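# Push the utility cart into the yellow taped bay

## Task

Move the utility cart so that it stands in the yellow bay with each of its four wheels fully within the tape lines (a wheel resting on the tape does not count), while its three tubes remain upright in its top tray; the robot must not tip over or finish leaning, which counts as failure, and the cart must stay in place on its own once the robot lets go.

## Robot and tools

Robot: a Hello Robot Stretch 4, one arm only. It has an omni-wheel base, a lift riding up a mast, a telescoping arm reaching forward, a three-joint wrist (yaw, pitch, roll) and a two-finger gripper. It is about 1.6 m tall; the base rim lies within 0.23 m of the base origin. Loose objects may occasionally get a brief shove from outside.

Frames: the base frame sits on the floor below the base centre, x forward, y left, z up. hand_pose is reported in this frame for a point between the fingers, 0.015 m back from the tips; with all wrist joints at 0 its axes line up with the base frame, and its printed position may be slightly off. The odometry frame is where the base frame was at scene start. base_odometry comes from wheel turns only, so slip looks like motion; heading runs -3.142 to 3.142, left positive. If turned_by_wheels and turned_by_imu differ by more than about 0.1 rad, the base likely hit something or slipped.

Tool execute_actions: argument "actions" is a list holding one action or none (empty just reports state and images). "cameras" picks images: head_camera, head_left_camera, head_right_camera, wrist_camera or all; omitted/null means all, [] means none. An action contains "base", "joints" or both, optionally "pace" and "contact_limits"; or only "end_of_arm". Motions in one action start together.
- base: exactly one relative move from the base's last reported position: {"translate_m": d} straight, forward positive, -2 to 2 m; {"strafe_m": d} sideways, left positive, -2 to 2 m; {"rotate_rad": d} in place, counter-clockwise positive, -3.2 to 3.2.
- joints: absolute targets by name. lift_m 0 to 1.2; arm_m 0 to 0.55 (extension); wrist_yaw_rad -1.134 to 4.276 (0 forward, positive left, 3.14 stowed; above 3.4 the arm may block); wrist_pitch_rad -1.117 to 4.259 (0 level, 1.57 pointing down); wrist_roll_rad -1.117 to 4.259 (positive turns clockwise seen from behind); gripper_m 0 to 0.08 finger gap in metres. Out-of-range joint targets get clipped and noted; other bad values or unknown keys reject the whole call.
- pace: "slow", "default", "fast", "max": base up to 0.1/0.3/0.4/0.6 m/s and 1/2/3/4 rad/s, further capped when lift_m is above 0.2 (down to 0.3 m/s, 1 rad/s at 1.2).
- contact_limits: {"arm_m": value} from 0 (gentlest) to 0.75 (firmest), default 0.5; the arm stops if it pushes harder.
- end_of_arm: "enable_torque" revives wrist or gripper motors that shut off.
One action lasts at most 15 s. Unnamed joints or base may still be driving toward earlier targets. A reported stop cancels the remaining movement calls in that reply.

wait: {"seconds": 0 to 10}; commands nothing, returns state and images. zoom_image: {"camera", "region": [x0,y0,x1,y1]} in pixels of that camera's latest image, at most 504x504. read_manual returns only licence texts. finished_scene: {"scene": 1 or 2} ends that scene for good and reports success; the cart must already be parked and remain so.

Result lines: base_status and joint_status give how each motion ended: "done", "off_target" (stopped short, may still push), "contact_stop_at_<key>" (met resistance; that part goes slack), "limit_stop_at_<name>" (built-in limit, e.g. tilt over 6 degrees or own body), "time_out", "torque_fault" (wrist/gripper motor went limp; send enable_torque). on_its_own lists things not commanded this call, such as held targets or abnormal rest effort. lidar_m: 12 distances in metres, 30-degree sectors, first straight ahead, counter-clockwise (4th left, 7th behind, 10th right); "-" means nothing seen or closer than 0.25 m; it sees from about 0.15 m up and misses clear objects and thin legs. wrist_depth_mm: 7x7 grid of median depths, 100 to 2000 mm. base_tilt in degrees, forward/right positive, with a fixed bias up to about 1.5. motor_effort: percent of maximum with peak in brackets; for wheels positive means turning right.

Cameras: head_camera looks forward and down from the mast top (turn the base to look around); head_left_camera and head_right_camera are fisheyes aimed more steeply down that also show the base and arm; wrist_camera looks along the fingers.

Approach: unfold the wrist first (lift_m 0.4 with wrist_yaw_rad 0 together), locate the cart and the yellow bay with the cameras, then push or guide the cart with the base or a low gripper contact, moving slowly so the tubes do not topple. Release and back away so the cart rests in the bay without the robot. Avoid hard pushes, high gripping while pushing, quick turns with the arm out under load, tipping (tilt stop), torque faults, and dropping or knocking things over.

Each tool is called after ">>>" by a JSON object that holds its "api" and its "payload", one argument or row to a line.

## Session

I'll start by looking at the scene.

>>> {"api": "execute_actions", "payload": {
  "actions": []
}}

Scene clock: 0.00 s.
base_odometry: x=+0.000 y=+0.000 heading=+0.000 (m, m, rad; odometry frame)
turned_by_wheels: +0.000 (rad since the last result)
turned_by_imu: +0.000 (rad since the last result)
base_tilt: forward=+0.4 right=+0.2 (deg)
lidar_m: 1.07 1.87 1.76 2.05 0.66 0.57 0.58 0.79 1.69 1.73 1.14 0.77
base_status: not commanded
joint_positions: lift_m=+0.156 arm_m=-0.001 wrist_yaw_rad=+3.082 wrist_pitch_rad=+0.012 wrist_roll_rad=-0.003 gripper_m=+0.040
joint_status: not commanded
motor_effort: lift_m=+19 arm_m=+0 wrist_yaw_rad=+0 wrist_pitch_rad=-8 wrist_roll_rad=+0 gripper_m=+2 wheel_0=+1 wheel_1=+0 wheel_2=+0 (%)
hand_pose: x=-0.0370 y=+0.0999 z=+0.3319 quat_wxyz=(+0.030, -0.006, -0.001, +1.000) (m; base frame)
wrist_depth_mm: - 138 831 759 715 699 691 / - 133 904 1060 976 917 866 / - 135 213 1576 1464 1397 1078 / 134 139 1708 1576 1499 1397 1078 / 1808 1808 1708 1618 1464 1397 917 / 1098 1138 155 1229 1118 1205 904 / 798 - 121 842 - - 768
pictures: head_camera, head_left_camera, head_right_camera, wrist_camera
Images, in order (width x height): head_camera 420x560, head_left_camera 420x672, head_right_camera 420x672, wrist_camera 616x392.

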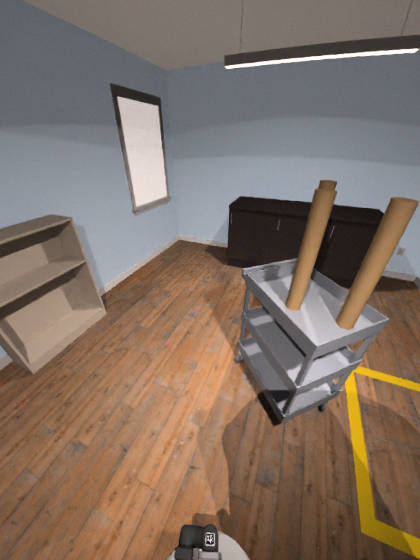

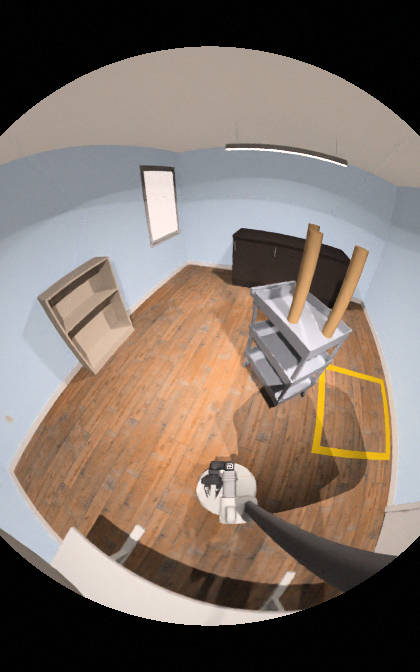

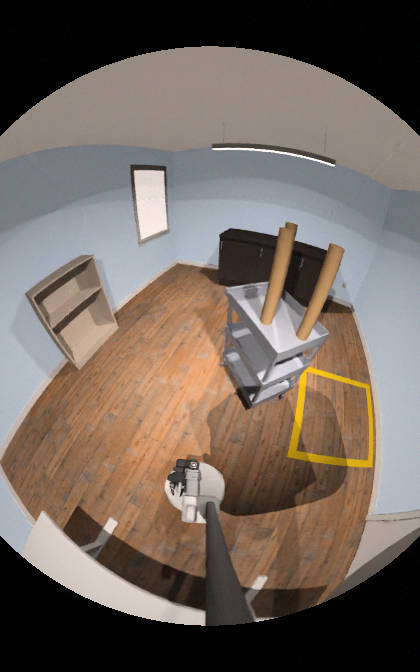

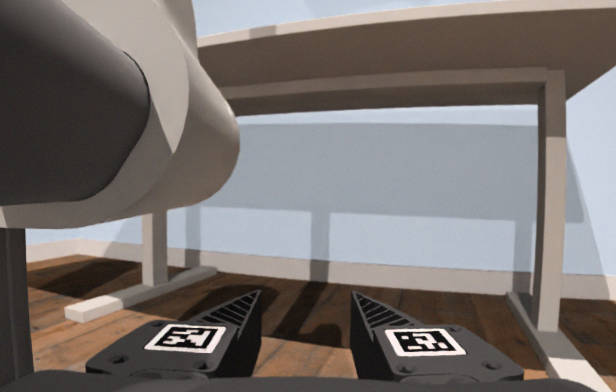

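>>> {"api": "zoom_image", "payload": {
  "camera": "head_camera",
  "region": [200, 160, 420, 460]
}}

>>> {"api": "zoom_image", "payload": {
  "camera": "head_right_camera",
  "region": [200, 200, 420, 500]
}}

>>> {"api": "zoom_image", "payload": {
  "camera": "head_camera",
  "region": [220, 330, 420, 560]
}}

Region (200, 160, 420, 460) of head_camera's 420x560 image, scaled by 1.680, with more detail than that image has; it fills the left 370 columns of this view, and the rest is white.

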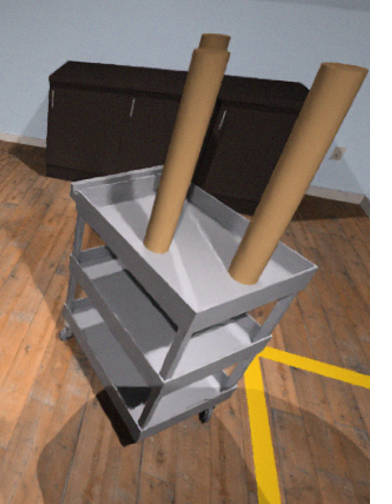

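Region (200, 200, 420, 500) of head_right_camera's 420x672 image, scaled by 1.680, with more detail than that image has; it fills the left 370 columns of this view, and the rest is white.

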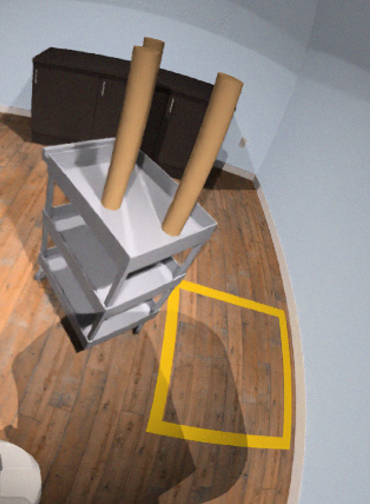

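Region (220, 330, 420, 560) of head_camera's 420x560 image, scaled by 2.191, with more detail than that image has; it fills the left 438 columns of this view, and the rest is white.

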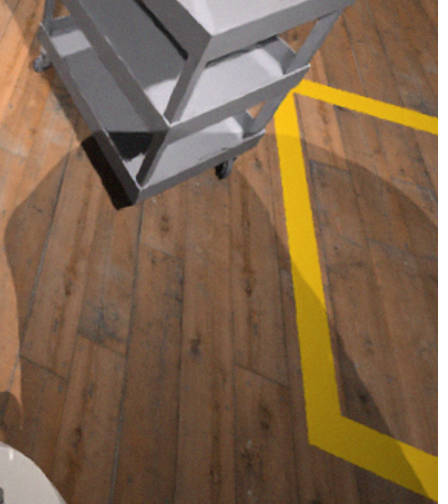

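>>> {"api": "zoom_image", "payload": {
  "camera": "head_camera",
  "region": [225, 240, 345, 440]
}}

>>> {"api": "zoom_image", "payload": {
  "camera": "head_camera",
  "region": [280, 170, 420, 360]
}}

>>> {"api": "zoom_image", "payload": {
  "camera": "head_left_camera",
  "region": [220, 210, 420, 480]
}}

Region (225, 240, 345, 440) of head_camera's 420x560 image, scaled by 2.520, with more detail than that image has; it fills the left 302 columns of this view, and the rest is white.

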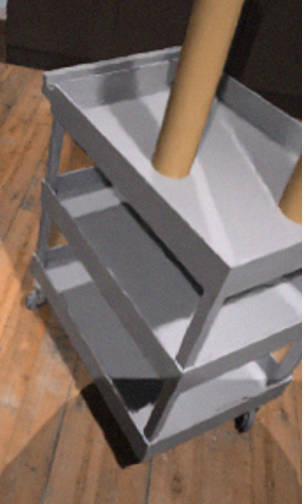

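Region (280, 170, 420, 360) of head_camera's 420x560 image, scaled by 2.653, with more detail than that image has; it fills the left 371 columns of this view, and the rest is white.

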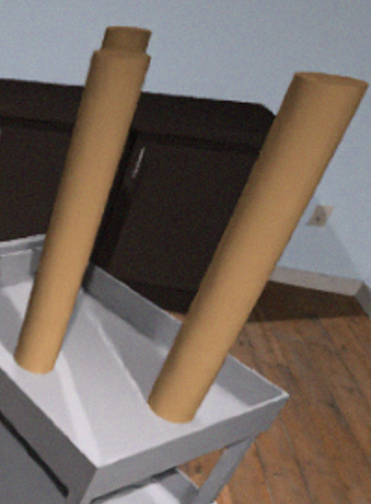

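Region (220, 210, 420, 480) of head_left_camera's 420x672 image, scaled by 1.867, with more detail than that image has; it fills the left 373 columns of this view, and the rest is white.

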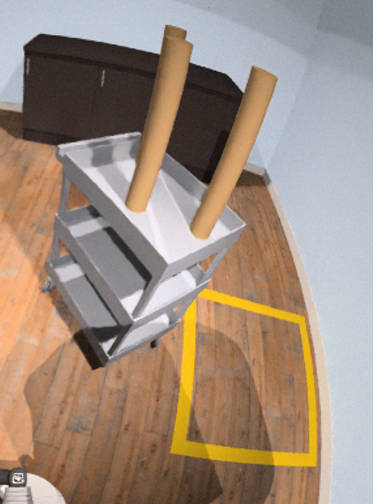

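>>> {"api": "zoom_image", "payload": {
  "camera": "head_camera",
  "region": [250, 370, 350, 440]
}}

>>> {"api": "zoom_image", "payload": {
  "camera": "head_camera",
  "region": [220, 320, 290, 390]
}}

>>> {"api": "zoom_image", "payload": {
  "camera": "head_camera",
  "region": [230, 240, 330, 310]
}}

Region (250, 370, 350, 440) of head_camera's 420x560 image, scaled by 5.040, with more detail than that image has; it fills the top 353 rows of this view, and the rest is white.

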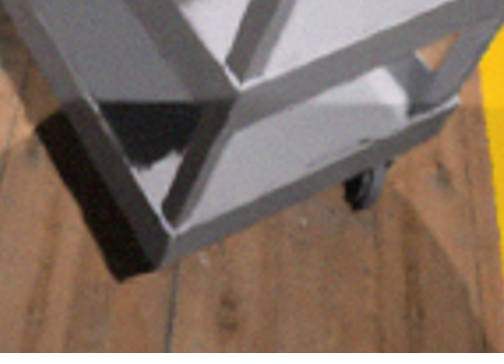

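Region (220, 320, 290, 390) of head_camera's 420x560 image, scaled by 7.200, with more detail than that image has.

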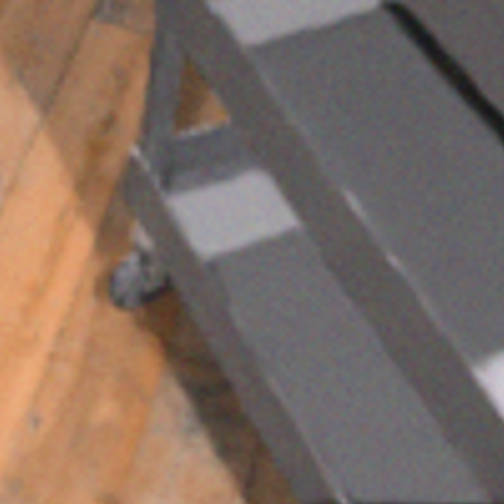

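Region (230, 240, 330, 310) of head_camera's 420x560 image, scaled by 5.040, with more detail than that image has; it fills the top 353 rows of this view, and the rest is white.

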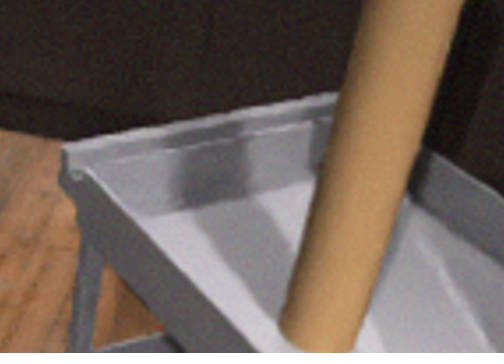

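>>> {"api": "execute_actions", "payload": {
  "actions": [
    {"base": {"rotate_rad": -0.55}, "joints": {"lift_m": 0.4, "wrist_yaw_rad": 0}}
  ],
  "cameras": ["head_camera", "wrist_camera"]
}}

Scene clock: 5.57 s.
base_odometry: x=+0.000 y=+0.000 heading=-0.549 (m, m, rad; odometry frame)
turned_by_wheels: -0.549 (rad since the last result)
turned_by_imu: -0.544 (rad since the last result)
base_tilt: forward=+0.3 right=+0.1 (deg)
lidar_m: 0.76 1.04 1.91 1.74 2.01 0.66 0.56 0.59 0.76 1.68 1.68 2.07
base_status: done
joint_positions: lift_m=+0.400 arm_m=-0.001 wrist_yaw_rad=+0.000 wrist_pitch_rad=+0.012 wrist_roll_rad=-0.003 gripper_m=+0.040
joint_status: all done
motor_effort: lift_m=+23(25) arm_m=+0(0) wrist_yaw_rad=-1(6) wrist_pitch_rad=-8(7) wrist_roll_rad=+1(1) gripper_m=+1(2) wheel_0=+6(7) wheel_1=+5(9) wheel_2=+4(12) (%)
hand_pose: x=+0.3828 y=-0.0873 z=+0.5752 quat_wxyz=(+1.000, -0.001, +0.006, +0.000) (m; base frame)
wrist_depth_mm: - - 831 820 - - 1808 / - 878 634 647 - - 1863 / - - 1229 - - - 1921 / - - - - - - 1921 / - 842 634 668 - - 1863 / 1808 1808 155 1756 904 1863 1756 / 1281 - 121 991 - - 1336
pictures: head_camera, wrist_camera
camera_calibration (this result's frames):
wrist_camera: T_world_to_cam=[[-0.0107061, -0.999942, 0.00127863, -0.0848345], [-0.0423805, -0.000823797, -0.999101, 0.645402], [0.999044, -0.0107507, -0.0423692, -0.208486], [0, 0, 0, 1]] pos_world=[0.234731, -0.0865393, 0.636097]
Images, in order (width x height): head_camera 420x560, wrist_camera 616x392.

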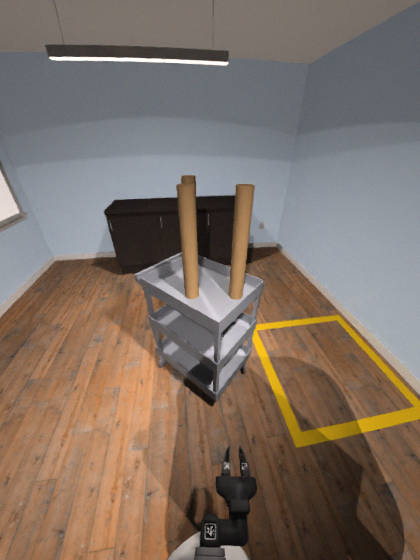

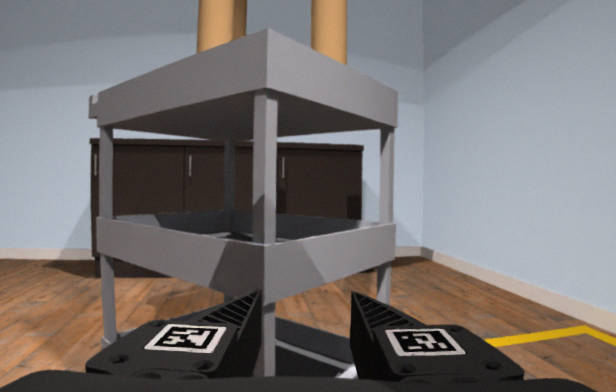

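>>> {"api": "execute_actions", "payload": {
  "actions": [
    {"joints": {"lift_m": 0.06, "arm_m": 0.1, "wrist_pitch_rad": 0.35}}
  ],
  "cameras": ["wrist_camera"]
}}

Scene clock: 8.13 s.
base_odometry: x=+0.000 y=+0.000 heading=-0.549 (m, m, rad; odometry frame)
turned_by_wheels: +0.000 (rad since the last result)
turned_by_imu: -0.001 (rad since the last result)
base_tilt: forward=+0.3 right=+0.1 (deg)
lidar_m: 0.75 1.05 1.90 1.75 2.03 0.67 0.58 0.59 0.77 1.68 1.71 2.09
base_status: not commanded
joint_positions: lift_m=+0.060 arm_m=+0.098 wrist_yaw_rad=+0.000 wrist_pitch_rad=+0.352 wrist_roll_rad=-0.003 gripper_m=+0.040
joint_status: all done
motor_effort: lift_m=+14(21) arm_m=+9(9) wrist_yaw_rad=-1(1) wrist_pitch_rad=-6(7) wrist_roll_rad=+0(0) gripper_m=+3(2) wheel_0=+6(6) wheel_1=+5(5) wheel_2=+4(4) (%)
hand_pose: x=+0.4690 y=-0.0874 z=+0.1652 quat_wxyz=(+0.985, -0.001, +0.175, +0.000) (m; base frame)
wrist_depth_mm: - - - - - - 1808 / - 891 496 917 778 - 1808 / 1078 798 484 535 976 1281 1308 / 732 723 691 741 750 750 759 / 517 525 535 539 539 535 539 / 402 407 155 418 399 413 410 / 334 - 121 345 - - 343
pictures: wrist_camera
camera_calibration (this result's frames):
wrist_camera: T_world_to_cam=[[-0.00998331, -0.999938, 0.00491875, -0.0844011], [-0.373043, -0.000839533, -0.927814, 0.382671], [0.92776, -0.0110976, -0.373011, -0.223946], [0, 0, 0, 1]] pos_world=[0.349678, -0.0865599, 0.271928]
Images, in order (width x height): wrist_camera 616x392.

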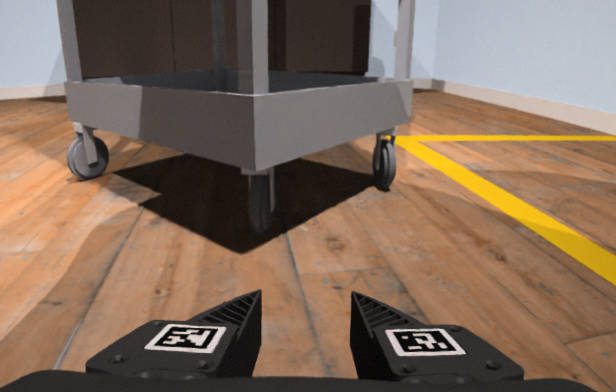

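>>> {"api": "zoom_image", "payload": {
  "camera": "wrist_camera",
  "region": [40, 70, 440, 260]
}}

Region (40, 70, 440, 260) of wrist_camera's 616x392 image, scaled by 1.260; it fills the top 239 rows of this view, and the rest is white.

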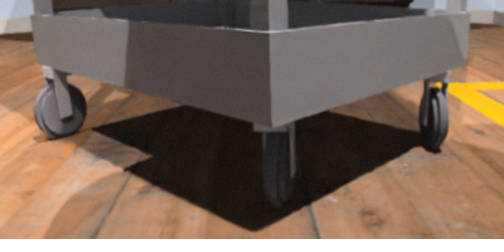

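>>> {"api": "execute_actions", "payload": {
  "actions": [],
  "cameras": ["head_camera", "head_right_camera"]
}}

Scene clock: 19.23 s.
base_odometry: x=+0.000 y=+0.000 heading=-0.549 (m, m, rad; odometry frame)
turned_by_wheels: +0.000 (rad since the last result)
turned_by_imu: -0.001 (rad since the last result)
base_tilt: forward=+0.3 right=+0.1 (deg)
lidar_m: 0.79 1.03 1.89 1.76 2.02 0.65 0.57 0.59 0.75 1.67 1.71 2.09
base_status: not commanded
joint_positions: lift_m=+0.060 arm_m=+0.098 wrist_yaw_rad=+0.000 wrist_pitch_rad=+0.352 wrist_roll_rad=-0.003 gripper_m=+0.040
joint_status: all done
motor_effort: lift_m=+14(21) arm_m=+9(9) wrist_yaw_rad=-1(1) wrist_pitch_rad=-6(7) wrist_roll_rad=+1(0) gripper_m=+1(2) wheel_0=+6(6) wheel_1=+5(5) wheel_2=+4(4) (%)
hand_pose: x=+0.4690 y=-0.0874 z=+0.1652 quat_wxyz=(+0.985, -0.001, +0.175, +0.000) (m; base frame)
wrist_depth_mm: - - - - - - 1808 / - 904 496 917 778 - 1863 / 1078 809 484 535 991 1281 1336 / 723 732 691 741 750 759 768 / 517 525 535 539 539 539 539 / 399 407 155 415 399 415 410 / 336 - 121 345 - - 345
pictures: head_camera, head_right_camera
Images, in order (width x height): head_camera 420x560, head_right_camera 420x672.

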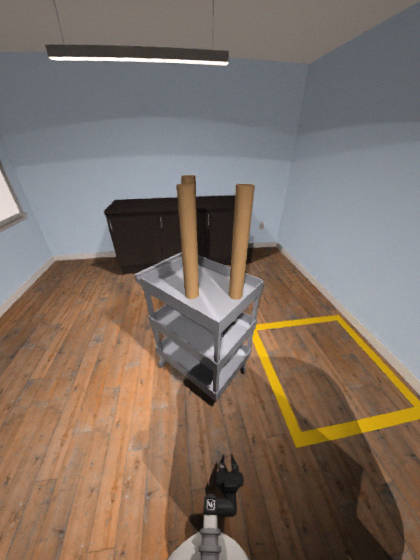

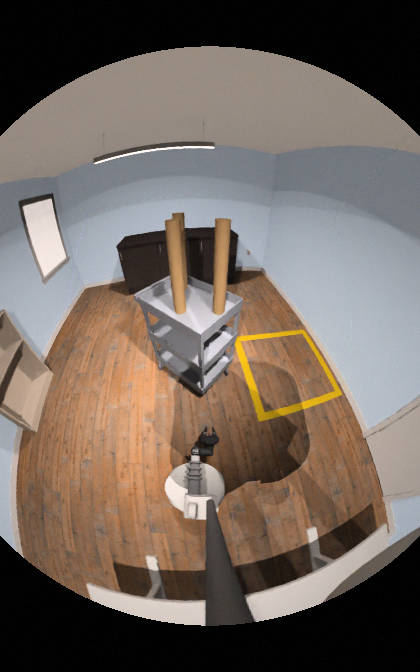

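>>> {"api": "zoom_image", "payload": {
  "camera": "head_camera",
  "region": [230, 290, 420, 470]
}}

>>> {"api": "zoom_image", "payload": {
  "camera": "head_right_camera",
  "region": [220, 300, 420, 540]
}}

Region (230, 290, 420, 470) of head_camera's 420x560 image, scaled by 2.653, with more detail than that image has; it fills the top 477 rows of this view, and the rest is white.

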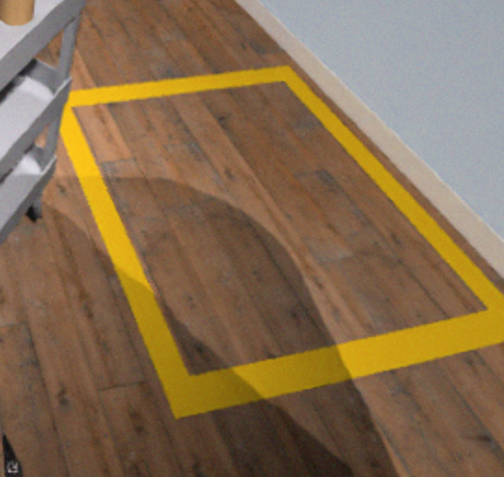

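Region (220, 300, 420, 540) of head_right_camera's 420x672 image, scaled by 2.100, with more detail than that image has.

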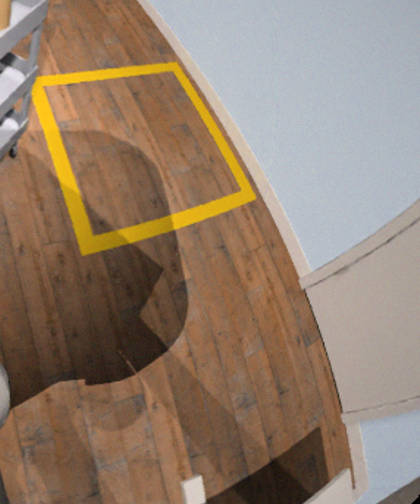

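>>> {"api": "execute_actions", "payload": {
  "actions": [
    {"base": {"rotate_rad": 0.185}, "joints": {"lift_m": 0.155, "wrist_pitch_rad": 0.0, "gripper_m": 0.08, "arm_m": 0.2}}
  ],
  "cameras": ["head_camera", "wrist_camera"]
}}

Scene clock: 25.87 s.
base_odometry: x=+0.000 y=+0.000 heading=-0.365 (m, m, rad; odometry frame)
turned_by_wheels: +0.184 (rad since the last result)
turned_by_imu: +0.180 (rad since the last result)
base_tilt: forward=+0.3 right=+0.2 (deg)
lidar_m: 0.78 2.77 1.77 1.77 2.00 0.62 0.56 0.62 0.93 1.66 1.77 0.85
base_status: done
joint_positions: lift_m=+0.155 arm_m=+0.198 wrist_yaw_rad=+0.000 wrist_pitch_rad=+0.003 wrist_roll_rad=-0.003 gripper_m=+0.080
joint_status: all done
motor_effort: lift_m=+22(23) arm_m=+9(10) wrist_yaw_rad=-1(2) wrist_pitch_rad=-8(12) wrist_roll_rad=+1(0) gripper_m=+3(3) wheel_0=-5(6) wheel_1=-4(8) wheel_2=-3(11) (%)
hand_pose: x=+0.5821 y=-0.0874 z=+0.3323 quat_wxyz=(+1.000, -0.001, +0.001, +0.000) (m; base frame)
wrist_depth_mm: - - - 891 351 - - / - - - 421 351 462 - / - - 634 521 364 525 - / - - - - - - - / - - - 1060 960 - - / 1160 759 544 741 349 597 1138 / - - 521 430 345 - -
pictures: head_camera, wrist_camera
camera_calibration (this result's frames):
wrist_camera: T_world_to_cam=[[-0.0109674, -0.999939, 0.00117084, -0.0822554], [-0.0328069, -0.000810447, -0.999461, 0.405662], [0.999402, -0.0109999, -0.032796, -0.42127], [0, 0, 0, 1]] pos_world=[0.433424, -0.0865556, 0.391724]
Images, in order (width x height): head_camera 420x560, wrist_camera 616x392.

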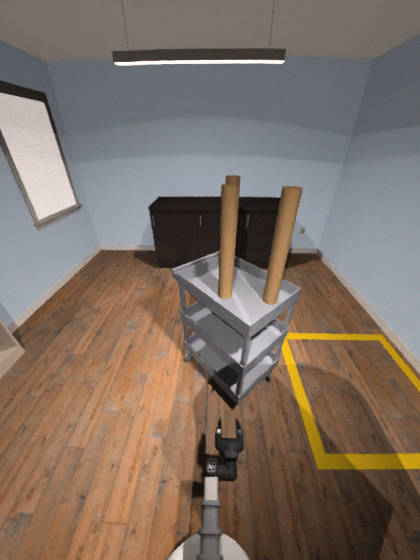

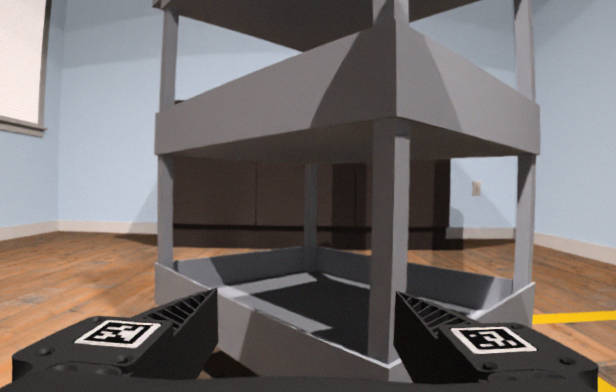

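>>> {"api": "execute_actions", "payload": {
  "actions": [
    {"base": {"strafe_m": -0.086}, "joints": {"arm_m": 0.34}}
  ],
  "cameras": ["wrist_camera"]
}}

Scene clock: 27.73 s.
base_odometry: x=-0.031 y=-0.080 heading=-0.365 (m, m, rad; odometry frame)
turned_by_wheels: +0.000 (rad since the last result)
turned_by_imu: +0.000 (rad since the last result)
base_tilt: forward=+0.3 right=+0.1 (deg)
lidar_m: 0.76 1.23 1.85 1.84 0.82 0.62 0.59 0.60 0.92 1.60 1.68 0.99
base_status: done
joint_positions: lift_m=+0.155 arm_m=+0.338 wrist_yaw_rad=+0.000 wrist_pitch_rad=+0.003 wrist_roll_rad=-0.003 gripper_m=+0.080
joint_status: all done
motor_effort: lift_m=+23(22) arm_m=+9(9) wrist_yaw_rad=+0(0) wrist_pitch_rad=-8(8) wrist_roll_rad=+0(1) gripper_m=+4(4) wheel_0=+2(13) wheel_1=-2(12) wheel_2=+0(0) (%)
hand_pose: x=+0.7220 y=-0.0874 z=+0.3323 quat_wxyz=(+1.000, -0.001, +0.001, +0.000) (m; base frame)
wrist_depth_mm: - 640 250 203 251 375 - / - 404 267 210 262 351 - / - 535 535 213 504 477 - / - - - 213 - - - / - - - 215 - - 1921 / 1078 574 668 216 627 544 1160 / - - 455 217 459 - -
pictures: wrist_camera
camera_calibration (this result's frames):
wrist_camera: T_world_to_cam=[[-0.0110636, -0.999938, 0.00116911, -0.0806706], [-0.032651, -0.000807297, -0.999466, 0.410177], [0.999406, -0.0110958, -0.0326401, -0.561224], [0, 0, 0, 1]] pos_world=[0.573391, -0.0865617, 0.391734]
Images, in order (width x height): wrist_camera 616x392.

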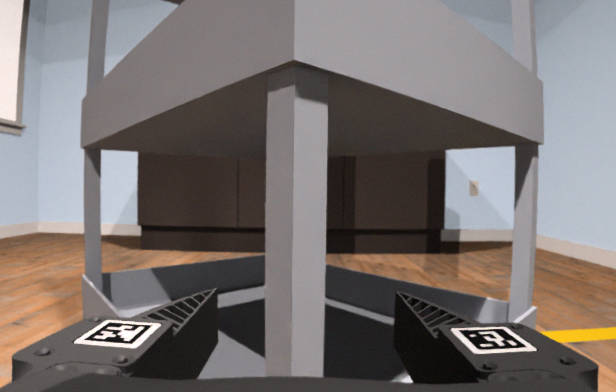

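>>> {"api": "execute_actions", "payload": {
  "actions": [
    {"joints": {"arm_m": 0.43}}
  ],
  "cameras": ["wrist_camera"]
}}

Scene clock: 29.17 s.
base_odometry: x=-0.031 y=-0.080 heading=-0.365 (m, m, rad; odometry frame)
turned_by_wheels: +0.000 (rad since the last result)
turned_by_imu: -0.001 (rad since the last result)
base_tilt: forward=+0.3 right=+0.2 (deg)
lidar_m: 0.74 1.20 1.86 1.83 0.84 0.56 0.58 0.61 0.90 1.60 1.70 0.94
base_status: not commanded
joint_positions: lift_m=+0.155 arm_m=+0.428 wrist_yaw_rad=+0.000 wrist_pitch_rad=+0.003 wrist_roll_rad=-0.003 gripper_m=+0.080
joint_status: all done
motor_effort: lift_m=+22(23) arm_m=+9(8) wrist_yaw_rad=-1(0) wrist_pitch_rad=-7(7) wrist_roll_rad=+0(1) gripper_m=+4(5) wheel_0=+3(3) wheel_1=-2(2) wheel_2=+0(0) (%)
hand_pose: x=+0.8120 y=-0.0874 z=+0.3323 quat_wxyz=(+1.000, -0.001, +0.001, +0.000) (m; base frame)
wrist_depth_mm: - 206 150 116 157 193 282 / 480 253 213 116 233 227 279 / 554 530 427 117 508 477 407 / - - - 118 - - 1983 / 1537 - 1921 118 - - 1661 / 591 603 148 119 609 1182 1060 / - - 130 120 459 - -
pictures: wrist_camera
camera_calibration (this result's frames):
wrist_camera: T_world_to_cam=[[-0.0110039, -0.999939, 0.00116885, -0.0797106], [-0.0326227, -0.000809298, -0.999467, 0.413099], [0.999407, -0.0110362, -0.0326118, -0.651179], [0, 0, 0, 1]] pos_world=[0.663392, -0.0865579, 0.391736]
Images, in order (width x height): wrist_camera 616x392.

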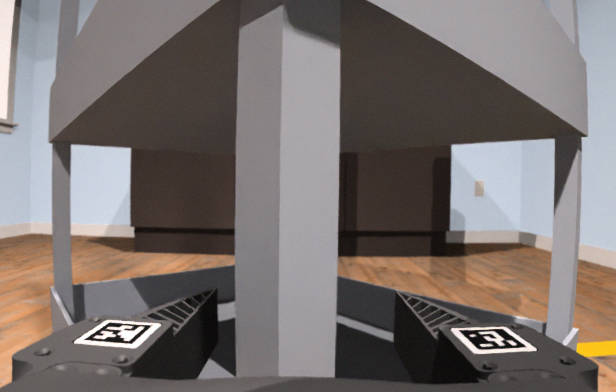

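>>> {"api": "execute_actions", "payload": {
  "actions": [
    {"joints": {"gripper_m": 0.02}}
  ],
  "cameras": ["head_camera", "wrist_camera"]
}}

Scene clock: 30.63 s.
base_odometry: x=-0.031 y=-0.080 heading=-0.365 (m, m, rad; odometry frame)
turned_by_wheels: +0.000 (rad since the last result)
turned_by_imu: +0.000 (rad since the last result)
base_tilt: forward=+0.3 right=+0.2 (deg)
lidar_m: 0.76 1.20 1.86 1.84 0.87 0.59 0.57 0.62 0.89 1.59 1.71 0.95
base_status: not commanded
joint_positions: lift_m=+0.155 arm_m=+0.429 wrist_yaw_rad=+0.005 wrist_pitch_rad=+0.003 wrist_roll_rad=-0.002 gripper_m=+0.033
joint_status: gripper_m off_target (ended at +0.033, target +0.020)
on_its_own: gripper_m is held at +0.028, not at your +0.020, by its contact guard: the fingers met something; wrist_yaw_rad is at rest, and its effort (-14) is outside its rest range (-13 to +13)
motor_effort: lift_m=+23(23) arm_m=+8(9) wrist_yaw_rad=-14(16) wrist_pitch_rad=-7(7) wrist_roll_rad=-2(0) gripper_m=-36(36) wheel_0=+2(3) wheel_1=-1(2) wheel_2=+0(0) (%)
hand_pose: x=+0.8126 y=-0.0864 z=+0.3323 quat_wxyz=(+1.000, -0.001, +0.001, +0.003) (m; base frame)
wrist_depth_mm: - 224 162 117 148 182 265 / 539 264 236 117 229 223 264 / - 525 530 117 496 480 - / - - - 118 - - - / 1756 - - 118 - - 1661 / 585 627 647 118 569 549 455 / 603 - - 118 - 477 439
pictures: head_camera, wrist_camera
camera_calibration (this result's frames):
wrist_camera: T_world_to_cam=[[-0.00615217, -0.999981, 0.000412871, -0.0823662], [-0.0326094, -0.000212038, -0.999468, 0.413161], [0.999449, -0.00616236, -0.0326074, -0.651309], [0, 0, 0, 1]] pos_world=[0.663917, -0.0862906, 0.391737]
Images, in order (width x height): head_camera 420x560, wrist_camera 616x392.

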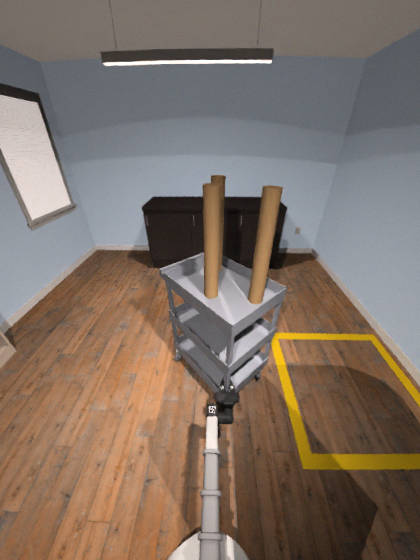

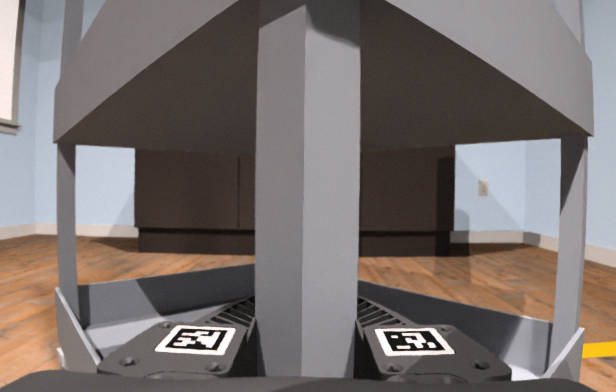

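>>> {"api": "execute_actions", "payload": {
  "actions": [
    {"base": {"strafe_m": -0.3}, "pace": "slow"}
  ],
  "cameras": ["head_camera", "wrist_camera"]
}}

Scene clock: 35.03 s.
base_odometry: x=-0.137 y=-0.360 heading=-0.364 (m, m, rad; odometry frame)
turned_by_wheels: +0.001 (rad since the last result)
turned_by_imu: +0.004 (rad since the last result)
base_tilt: forward=+0.4 right=+0.2 (deg)
lidar_m: 0.77 0.99 2.16 2.15 0.87 0.65 0.58 0.63 1.35 1.30 1.37 1.94
base_status: done
joint_positions: lift_m=+0.155 arm_m=+0.429 wrist_yaw_rad=+0.006 wrist_pitch_rad=+0.003 wrist_roll_rad=-0.002 gripper_m=+0.032
joint_status: not commanded
on_its_own: gripper_m is held at +0.028, not at your +0.020, by its contact guard: the fingers met something; wrist_yaw_rad is at rest, and its effort (-16) is outside its rest range (-13 to +13)
motor_effort: lift_m=+22(23) arm_m=+7(8) wrist_yaw_rad=-16(37) wrist_pitch_rad=-7(7) wrist_roll_rad=+1(1) gripper_m=-27(36) wheel_0=+9(19) wheel_1=-2(5) wheel_2=+6(7) (%)
hand_pose: x=+0.8129 y=-0.0862 z=+0.3323 quat_wxyz=(+1.000, -0.001, +0.001, +0.003) (m; base frame)
wrist_depth_mm: 180 160 156 121 175 - 1863 / 228 232 237 121 235 - 1921 / 517 525 535 122 504 - 1921 / - - - 123 - - 1921 / - 1863 - 124 - 1983 1808 / 591 676 647 124 544 1098 1160 / 484 - - 125 - 842 820
pictures: head_camera, wrist_camera
camera_calibration (this result's frames):
wrist_camera: T_world_to_cam=[[-0.00532541, -0.999985, 0.000951129, -0.0830398], [-0.0325924, -0.000777067, -0.999468, 0.413111], [0.999455, -0.00535358, -0.0325878, -0.651539], [0, 0, 0, 1]] pos_world=[0.664206, -0.0862056, 0.391738]
Images, in order (width x height): head_camera 420x560, wrist_camera 616x392.

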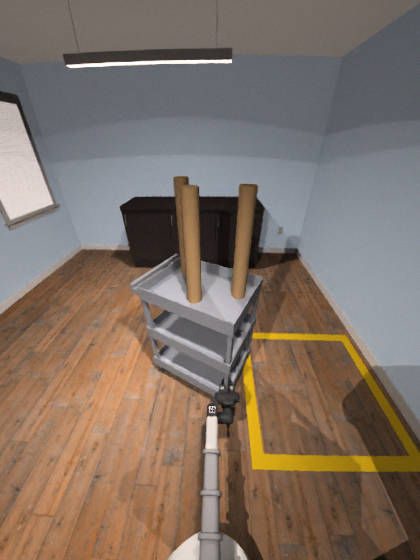

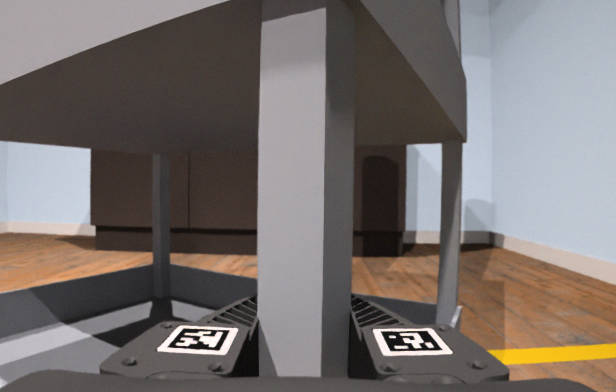

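>>> {"api": "execute_actions", "payload": {
  "actions": [
    {"base": {"strafe_m": -0.25}, "pace": "slow"}
  ],
  "cameras": ["head_camera", "wrist_camera"]
}}

Scene clock: 38.93 s.
base_odometry: x=-0.226 y=-0.594 heading=-0.363 (m, m, rad; odometry frame)
turned_by_wheels: +0.000 (rad since the last result)
turned_by_imu: +0.002 (rad since the last result)
base_tilt: forward=+0.3 right=+0.2 (deg)
lidar_m: 0.77 0.86 2.45 2.38 0.86 0.63 0.59 0.65 1.08 1.04 1.11 1.58
base_status: done
joint_positions: lift_m=+0.155 arm_m=+0.429 wrist_yaw_rad=+0.004 wrist_pitch_rad=+0.003 wrist_roll_rad=-0.002 gripper_m=+0.029
joint_status: not commanded
on_its_own: gripper_m is held at +0.028, not at your +0.020, by its contact guard: the fingers met something
motor_effort: lift_m=+22(22) arm_m=+7(7) wrist_yaw_rad=-11(22) wrist_pitch_rad=-7(7) wrist_roll_rad=+0(1) gripper_m=-8(27) wheel_0=+9(11) wheel_1=-4(7) wheel_2=+2(6) (%)
hand_pose: x=+0.8127 y=-0.0866 z=+0.3323 quat_wxyz=(+1.000, -0.001, +0.001, +0.002) (m; base frame)
wrist_depth_mm: 154 157 156 125 - - 1499 / 228 234 237 125 - - 1537 / 517 530 530 126 - - 1537 / - - - 126 - - 1537 / 1756 - - 127 - 1921 1537 / 647 647 621 127 1078 1182 1160 / 480 500 - 127 - 842 820
pictures: head_camera, wrist_camera
camera_calibration (this result's frames):
wrist_camera: T_world_to_cam=[[-0.00729709, -0.999973, 0.000972875, -0.0818646], [-0.0326186, -0.000734356, -0.999468, 0.413124], [0.999441, -0.00732494, -0.0326124, -0.651525], [0, 0, 0, 1]] pos_world=[0.664039, -0.0863314, 0.391736]
Images, in order (width x height): head_camera 420x560, wrist_camera 616x392.

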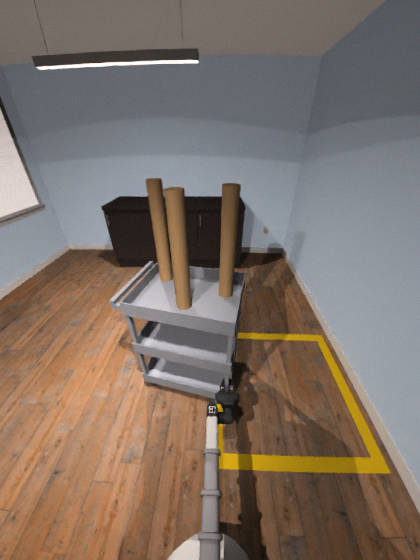

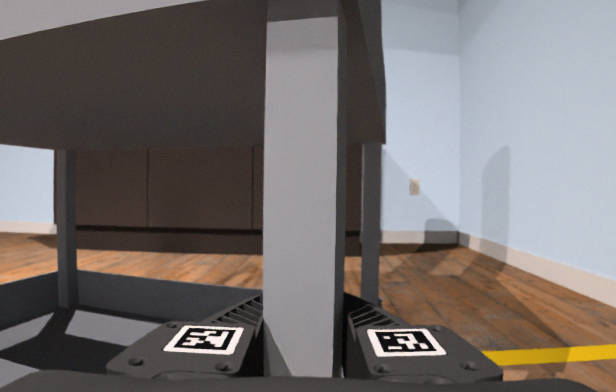

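>>> {"api": "zoom_image", "payload": {
  "camera": "head_camera",
  "region": [200, 300, 420, 490]
}}

>>> {"api": "zoom_image", "payload": {
  "camera": "head_camera",
  "region": [90, 240, 280, 430]
}}

Region (200, 300, 420, 490) of head_camera's 420x560 image, scaled by 2.291, with more detail than that image has; it fills the top 435 rows of this view, and the rest is white.

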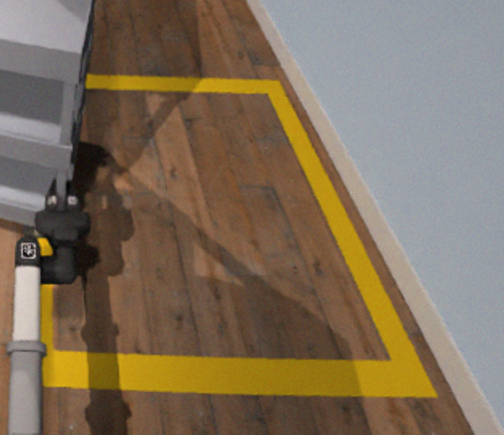

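Region (90, 240, 280, 430) of head_camera's 420x560 image, scaled by 2.653, with more detail than that image has.

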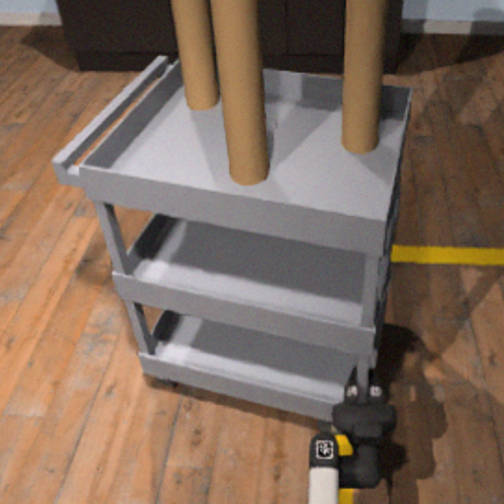

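>>> {"api": "execute_actions", "payload": {
  "actions": [
    {"base": {"strafe_m": -0.55}, "joints": {"arm_m": 0.46}, "pace": "slow"}
  ],
  "cameras": ["head_camera", "wrist_camera"]
}}

Scene clock: 47.33 s.
base_odometry: x=-0.421 y=-1.108 heading=-0.363 (m, m, rad; odometry frame)
turned_by_wheels: +0.000 (rad since the last result)
turned_by_imu: +0.003 (rad since the last result)
base_tilt: forward=+0.3 right=+0.2 (deg)
lidar_m: 0.82 0.84 1.01 2.93 0.85 0.68 1.12 0.72 0.48 0.49 0.55 0.79
base_status: done
joint_positions: lift_m=+0.155 arm_m=+0.459 wrist_yaw_rad=+0.000 wrist_pitch_rad=+0.003 wrist_roll_rad=-0.002 gripper_m=+0.028
joint_status: all done
on_its_own: gripper_m is held at +0.028, not at your +0.020, by its contact guard: the fingers met something
motor_effort: lift_m=+22(22) arm_m=+7(11) wrist_yaw_rad=-1(20) wrist_pitch_rad=-8(8) wrist_roll_rad=+0(0) gripper_m=-1(9) wheel_0=+4(17) wheel_1=-5(7) wheel_2=+1(3) (%)
hand_pose: x=+0.8423 y=-0.0874 z=+0.3323 quat_wxyz=(+1.000, -0.001, +0.001, +0.000) (m; base frame)
wrist_depth_mm: 322 - - - - 1025 715 / 317 585 - - - 1042 707 / 517 - - - - 1060 723 / - - - - - 1060 715 / 1983 1863 - - 1921 1042 707 / 591 609 1060 1098 1205 991 699 / 407 452 - 798 - 842 683
pictures: head_camera, wrist_camera
camera_calibration (this result's frames):
wrist_camera: T_world_to_cam=[[-0.0108857, -0.99994, 0.00102892, -0.0794055], [-0.032757, -0.000671828, -0.999463, 0.414181], [0.999404, -0.0109136, -0.0327477, -0.681369], [0, 0, 0, 1]] pos_world=[0.693666, -0.0865587, 0.391728]
Images, in order (width x height): head_camera 420x560, wrist_camera 616x392.

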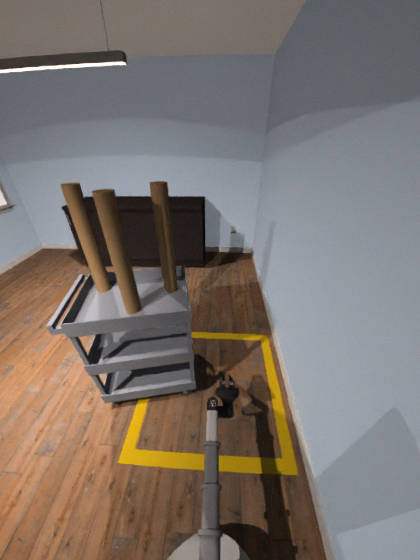

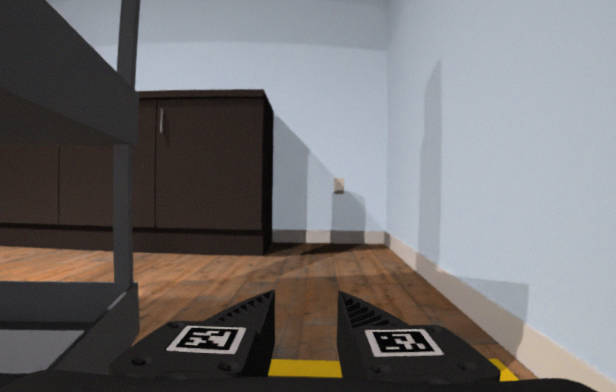

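>>> {"api": "execute_actions", "payload": {
  "actions": []
}}

Scene clock: 47.90 s.
base_odometry: x=-0.421 y=-1.108 heading=-0.363 (m, m, rad; odometry frame)
turned_by_wheels: +0.000 (rad since the last result)
turned_by_imu: +0.000 (rad since the last result)
base_tilt: forward=+0.3 right=+0.2 (deg)
lidar_m: 0.84 0.84 1.03 2.92 0.87 0.68 1.11 0.72 0.53 0.47 0.56 0.75
base_status: done
joint_positions: lift_m=+0.155 arm_m=+0.459 wrist_yaw_rad=+0.000 wrist_pitch_rad=+0.003 wrist_roll_rad=-0.002 gripper_m=+0.028
joint_status: all done
on_its_own: gripper_m is held at +0.028, not at your +0.020, by its contact guard: the fingers met something
motor_effort: lift_m=+23(22) arm_m=+7(11) wrist_yaw_rad=-1(20) wrist_pitch_rad=-7(8) wrist_roll_rad=+0(0) gripper_m=+0(9) wheel_0=+5(17) wheel_1=-4(7) wheel_2=+1(3) (%)
hand_pose: x=+0.8423 y=-0.0874 z=+0.3323 quat_wxyz=(+1.000, -0.001, +0.001, +0.000) (m; base frame)
wrist_depth_mm: 320 - - - - 1025 715 / 317 585 - - - 1042 707 / 521 - - - - 1042 715 / - - - - - 1060 715 / - 1863 - - 1983 1042 715 / 597 609 1060 1098 1205 991 699 / 407 452 - 798 - 831 691
pictures: head_camera, head_left_camera, head_right_camera, wrist_camera
camera_calibration (this result's frames):
wrist_camera: T_world_to_cam=[[-0.0108859, -0.99994, 0.00102907, -0.0794054], [-0.0327572, -0.000671962, -0.999463, 0.414182], [0.999404, -0.0109137, -0.0327479, -0.681369], [0, 0, 0, 1]] pos_world=[0.693666, -0.0865587, 0.391728]
Images, in order (width x height): head_camera 420x560, head_left_camera 420x672, head_right_camera 420x672, wrist_camera 616x392.

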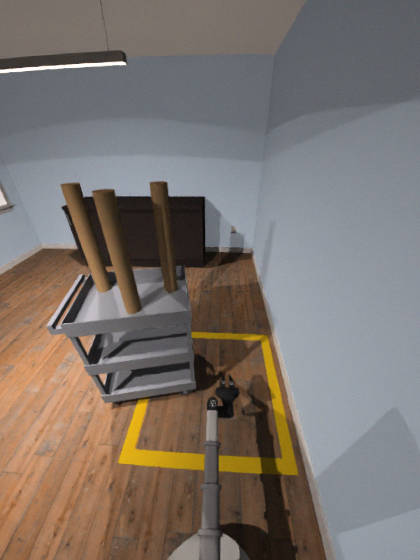

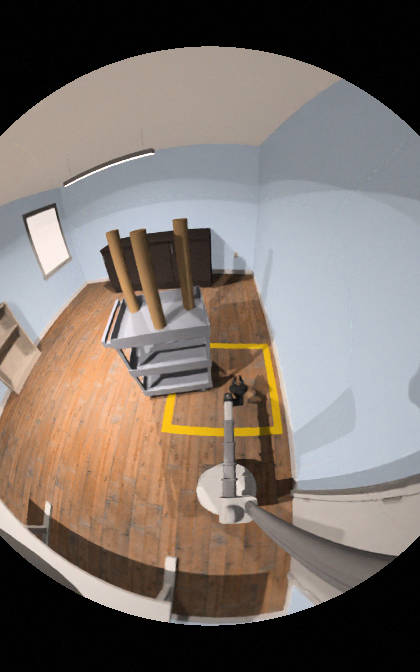

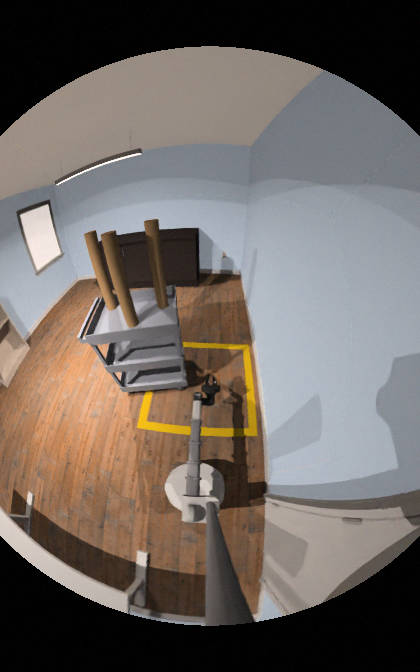

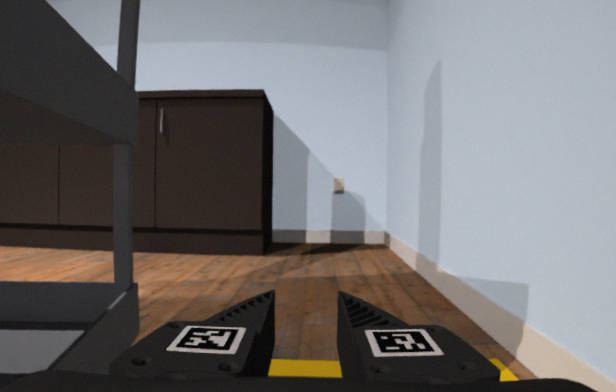

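>>> {"api": "zoom_image", "payload": {
  "camera": "head_camera",
  "region": [40, 250, 320, 490]
}}

>>> {"api": "zoom_image", "payload": {
  "camera": "head_camera",
  "region": [90, 330, 250, 430]
}}

Region (40, 250, 320, 490) of head_camera's 420x560 image, scaled by 1.800, with more detail than that image has; it fills the top 432 rows of this view, and the rest is white.

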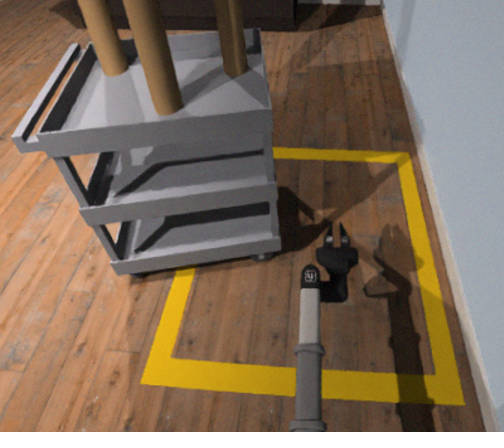

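Region (90, 330, 250, 430) of head_camera's 420x560 image, scaled by 3.150, with more detail than that image has; it fills the top 315 rows of this view, and the rest is white.

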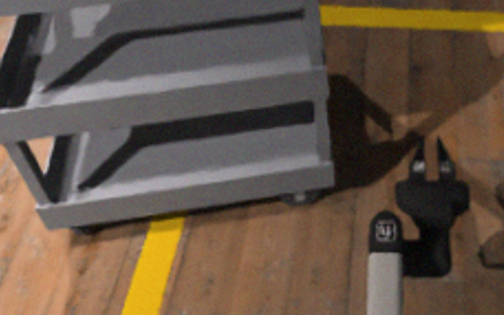

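>>> {"api": "zoom_image", "payload": {
  "camera": "head_right_camera",
  "region": [120, 330, 420, 640]
}}

Region (120, 330, 420, 640) of head_right_camera's 420x672 image, scaled by 1.626, with more detail than that image has; it fills the left 488 columns of this view, and the rest is white.

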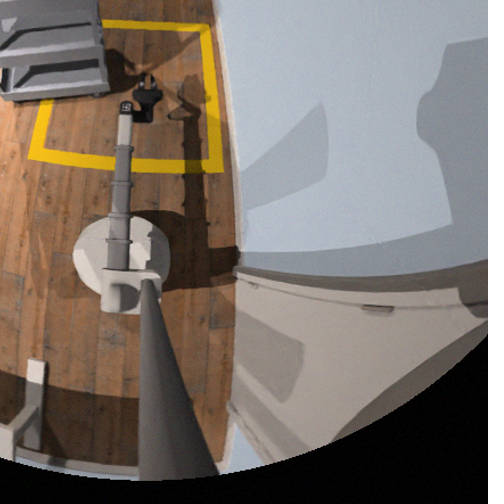

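>>> {"api": "execute_actions", "payload": {
  "actions": [
    {"base": {"strafe_m": 0.25}, "joints": {"arm_m": 0.40, "wrist_yaw_rad": -0.35, "gripper_m": 0.08}, "pace": "fast"}
  ],
  "cameras": ["head_camera", "wrist_camera"]
}}

Scene clock: 55.63 s.
base_odometry: x=-0.332 y=-0.874 heading=-0.363 (m, m, rad; odometry frame)
turned_by_wheels: +0.000 (rad since the last result)
turned_by_imu: -0.003 (rad since the last result)
base_tilt: forward=+0.3 right=+0.2 (deg)
lidar_m: 0.78 0.77 2.72 2.69 0.88 0.65 0.60 1.03 0.77 0.76 0.80 1.16
base_status: done
joint_positions: lift_m=+0.155 arm_m=+0.402 wrist_yaw_rad=-0.350 wrist_pitch_rad=+0.003 wrist_roll_rad=-0.002 gripper_m=+0.080
joint_status: all done
motor_effort: lift_m=+22(23) arm_m=-8(9) wrist_yaw_rad=+0(6) wrist_pitch_rad=-7(7) wrist_roll_rad=+0(0) gripper_m=+5(5) wheel_0=+0(15) wheel_1=-1(15) wheel_2=+0(1) (%)
hand_pose: x=+0.7422 y=-0.1551 z=+0.3323 quat_wxyz=(+0.985, -0.001, +0.002, -0.174) (m; base frame)
wrist_depth_mm: 202 222 253 - 1308 904 723 / 229 235 255 - 1308 917 715 / 525 530 - - 1336 917 723 / 1863 1921 - - 1308 904 732 / 1808 1808 1661 1921 1308 904 723 / 574 407 1008 1205 1078 831 707 / - - 750 831 759 - -
pictures: head_camera, wrist_camera
camera_calibration (this result's frames):
wrist_camera: T_world_to_cam=[[-0.353515, -0.935428, 0.00104423, 0.11609], [-0.0309509, 0.0105812, -0.999465, 0.411279], [0.934917, -0.353358, -0.0326929, -0.58731], [0, 0, 0, 1]] pos_world=[0.602855, -0.103289, 0.391737]
Images, in order (width x height): head_camera 420x560, wrist_camera 616x392.

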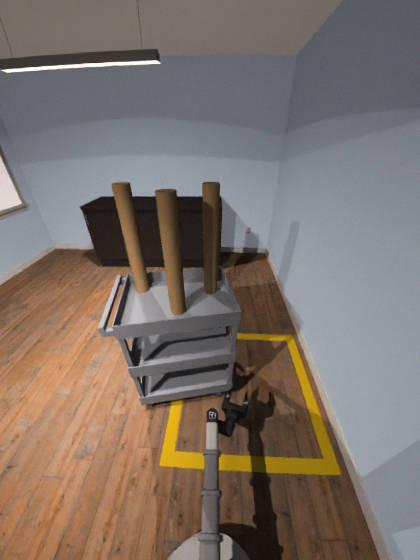

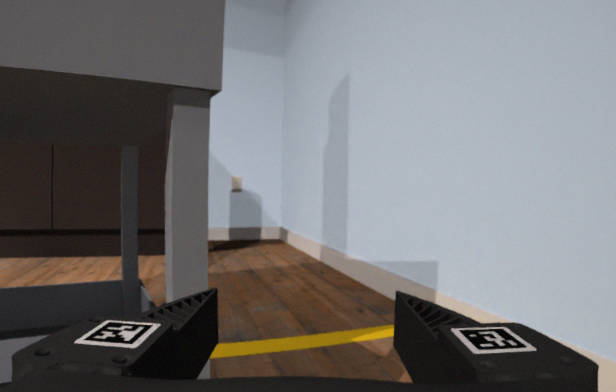

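>>> {"api": "zoom_image", "payload": {
  "camera": "head_camera",
  "region": [170, 340, 290, 440]
}}

Region (170, 340, 290, 440) of head_camera's 420x560 image, scaled by 4.200, with more detail than that image has.

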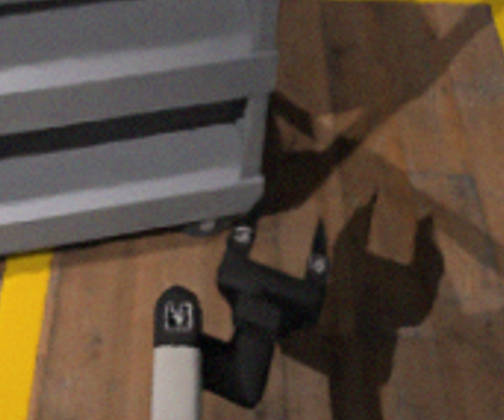

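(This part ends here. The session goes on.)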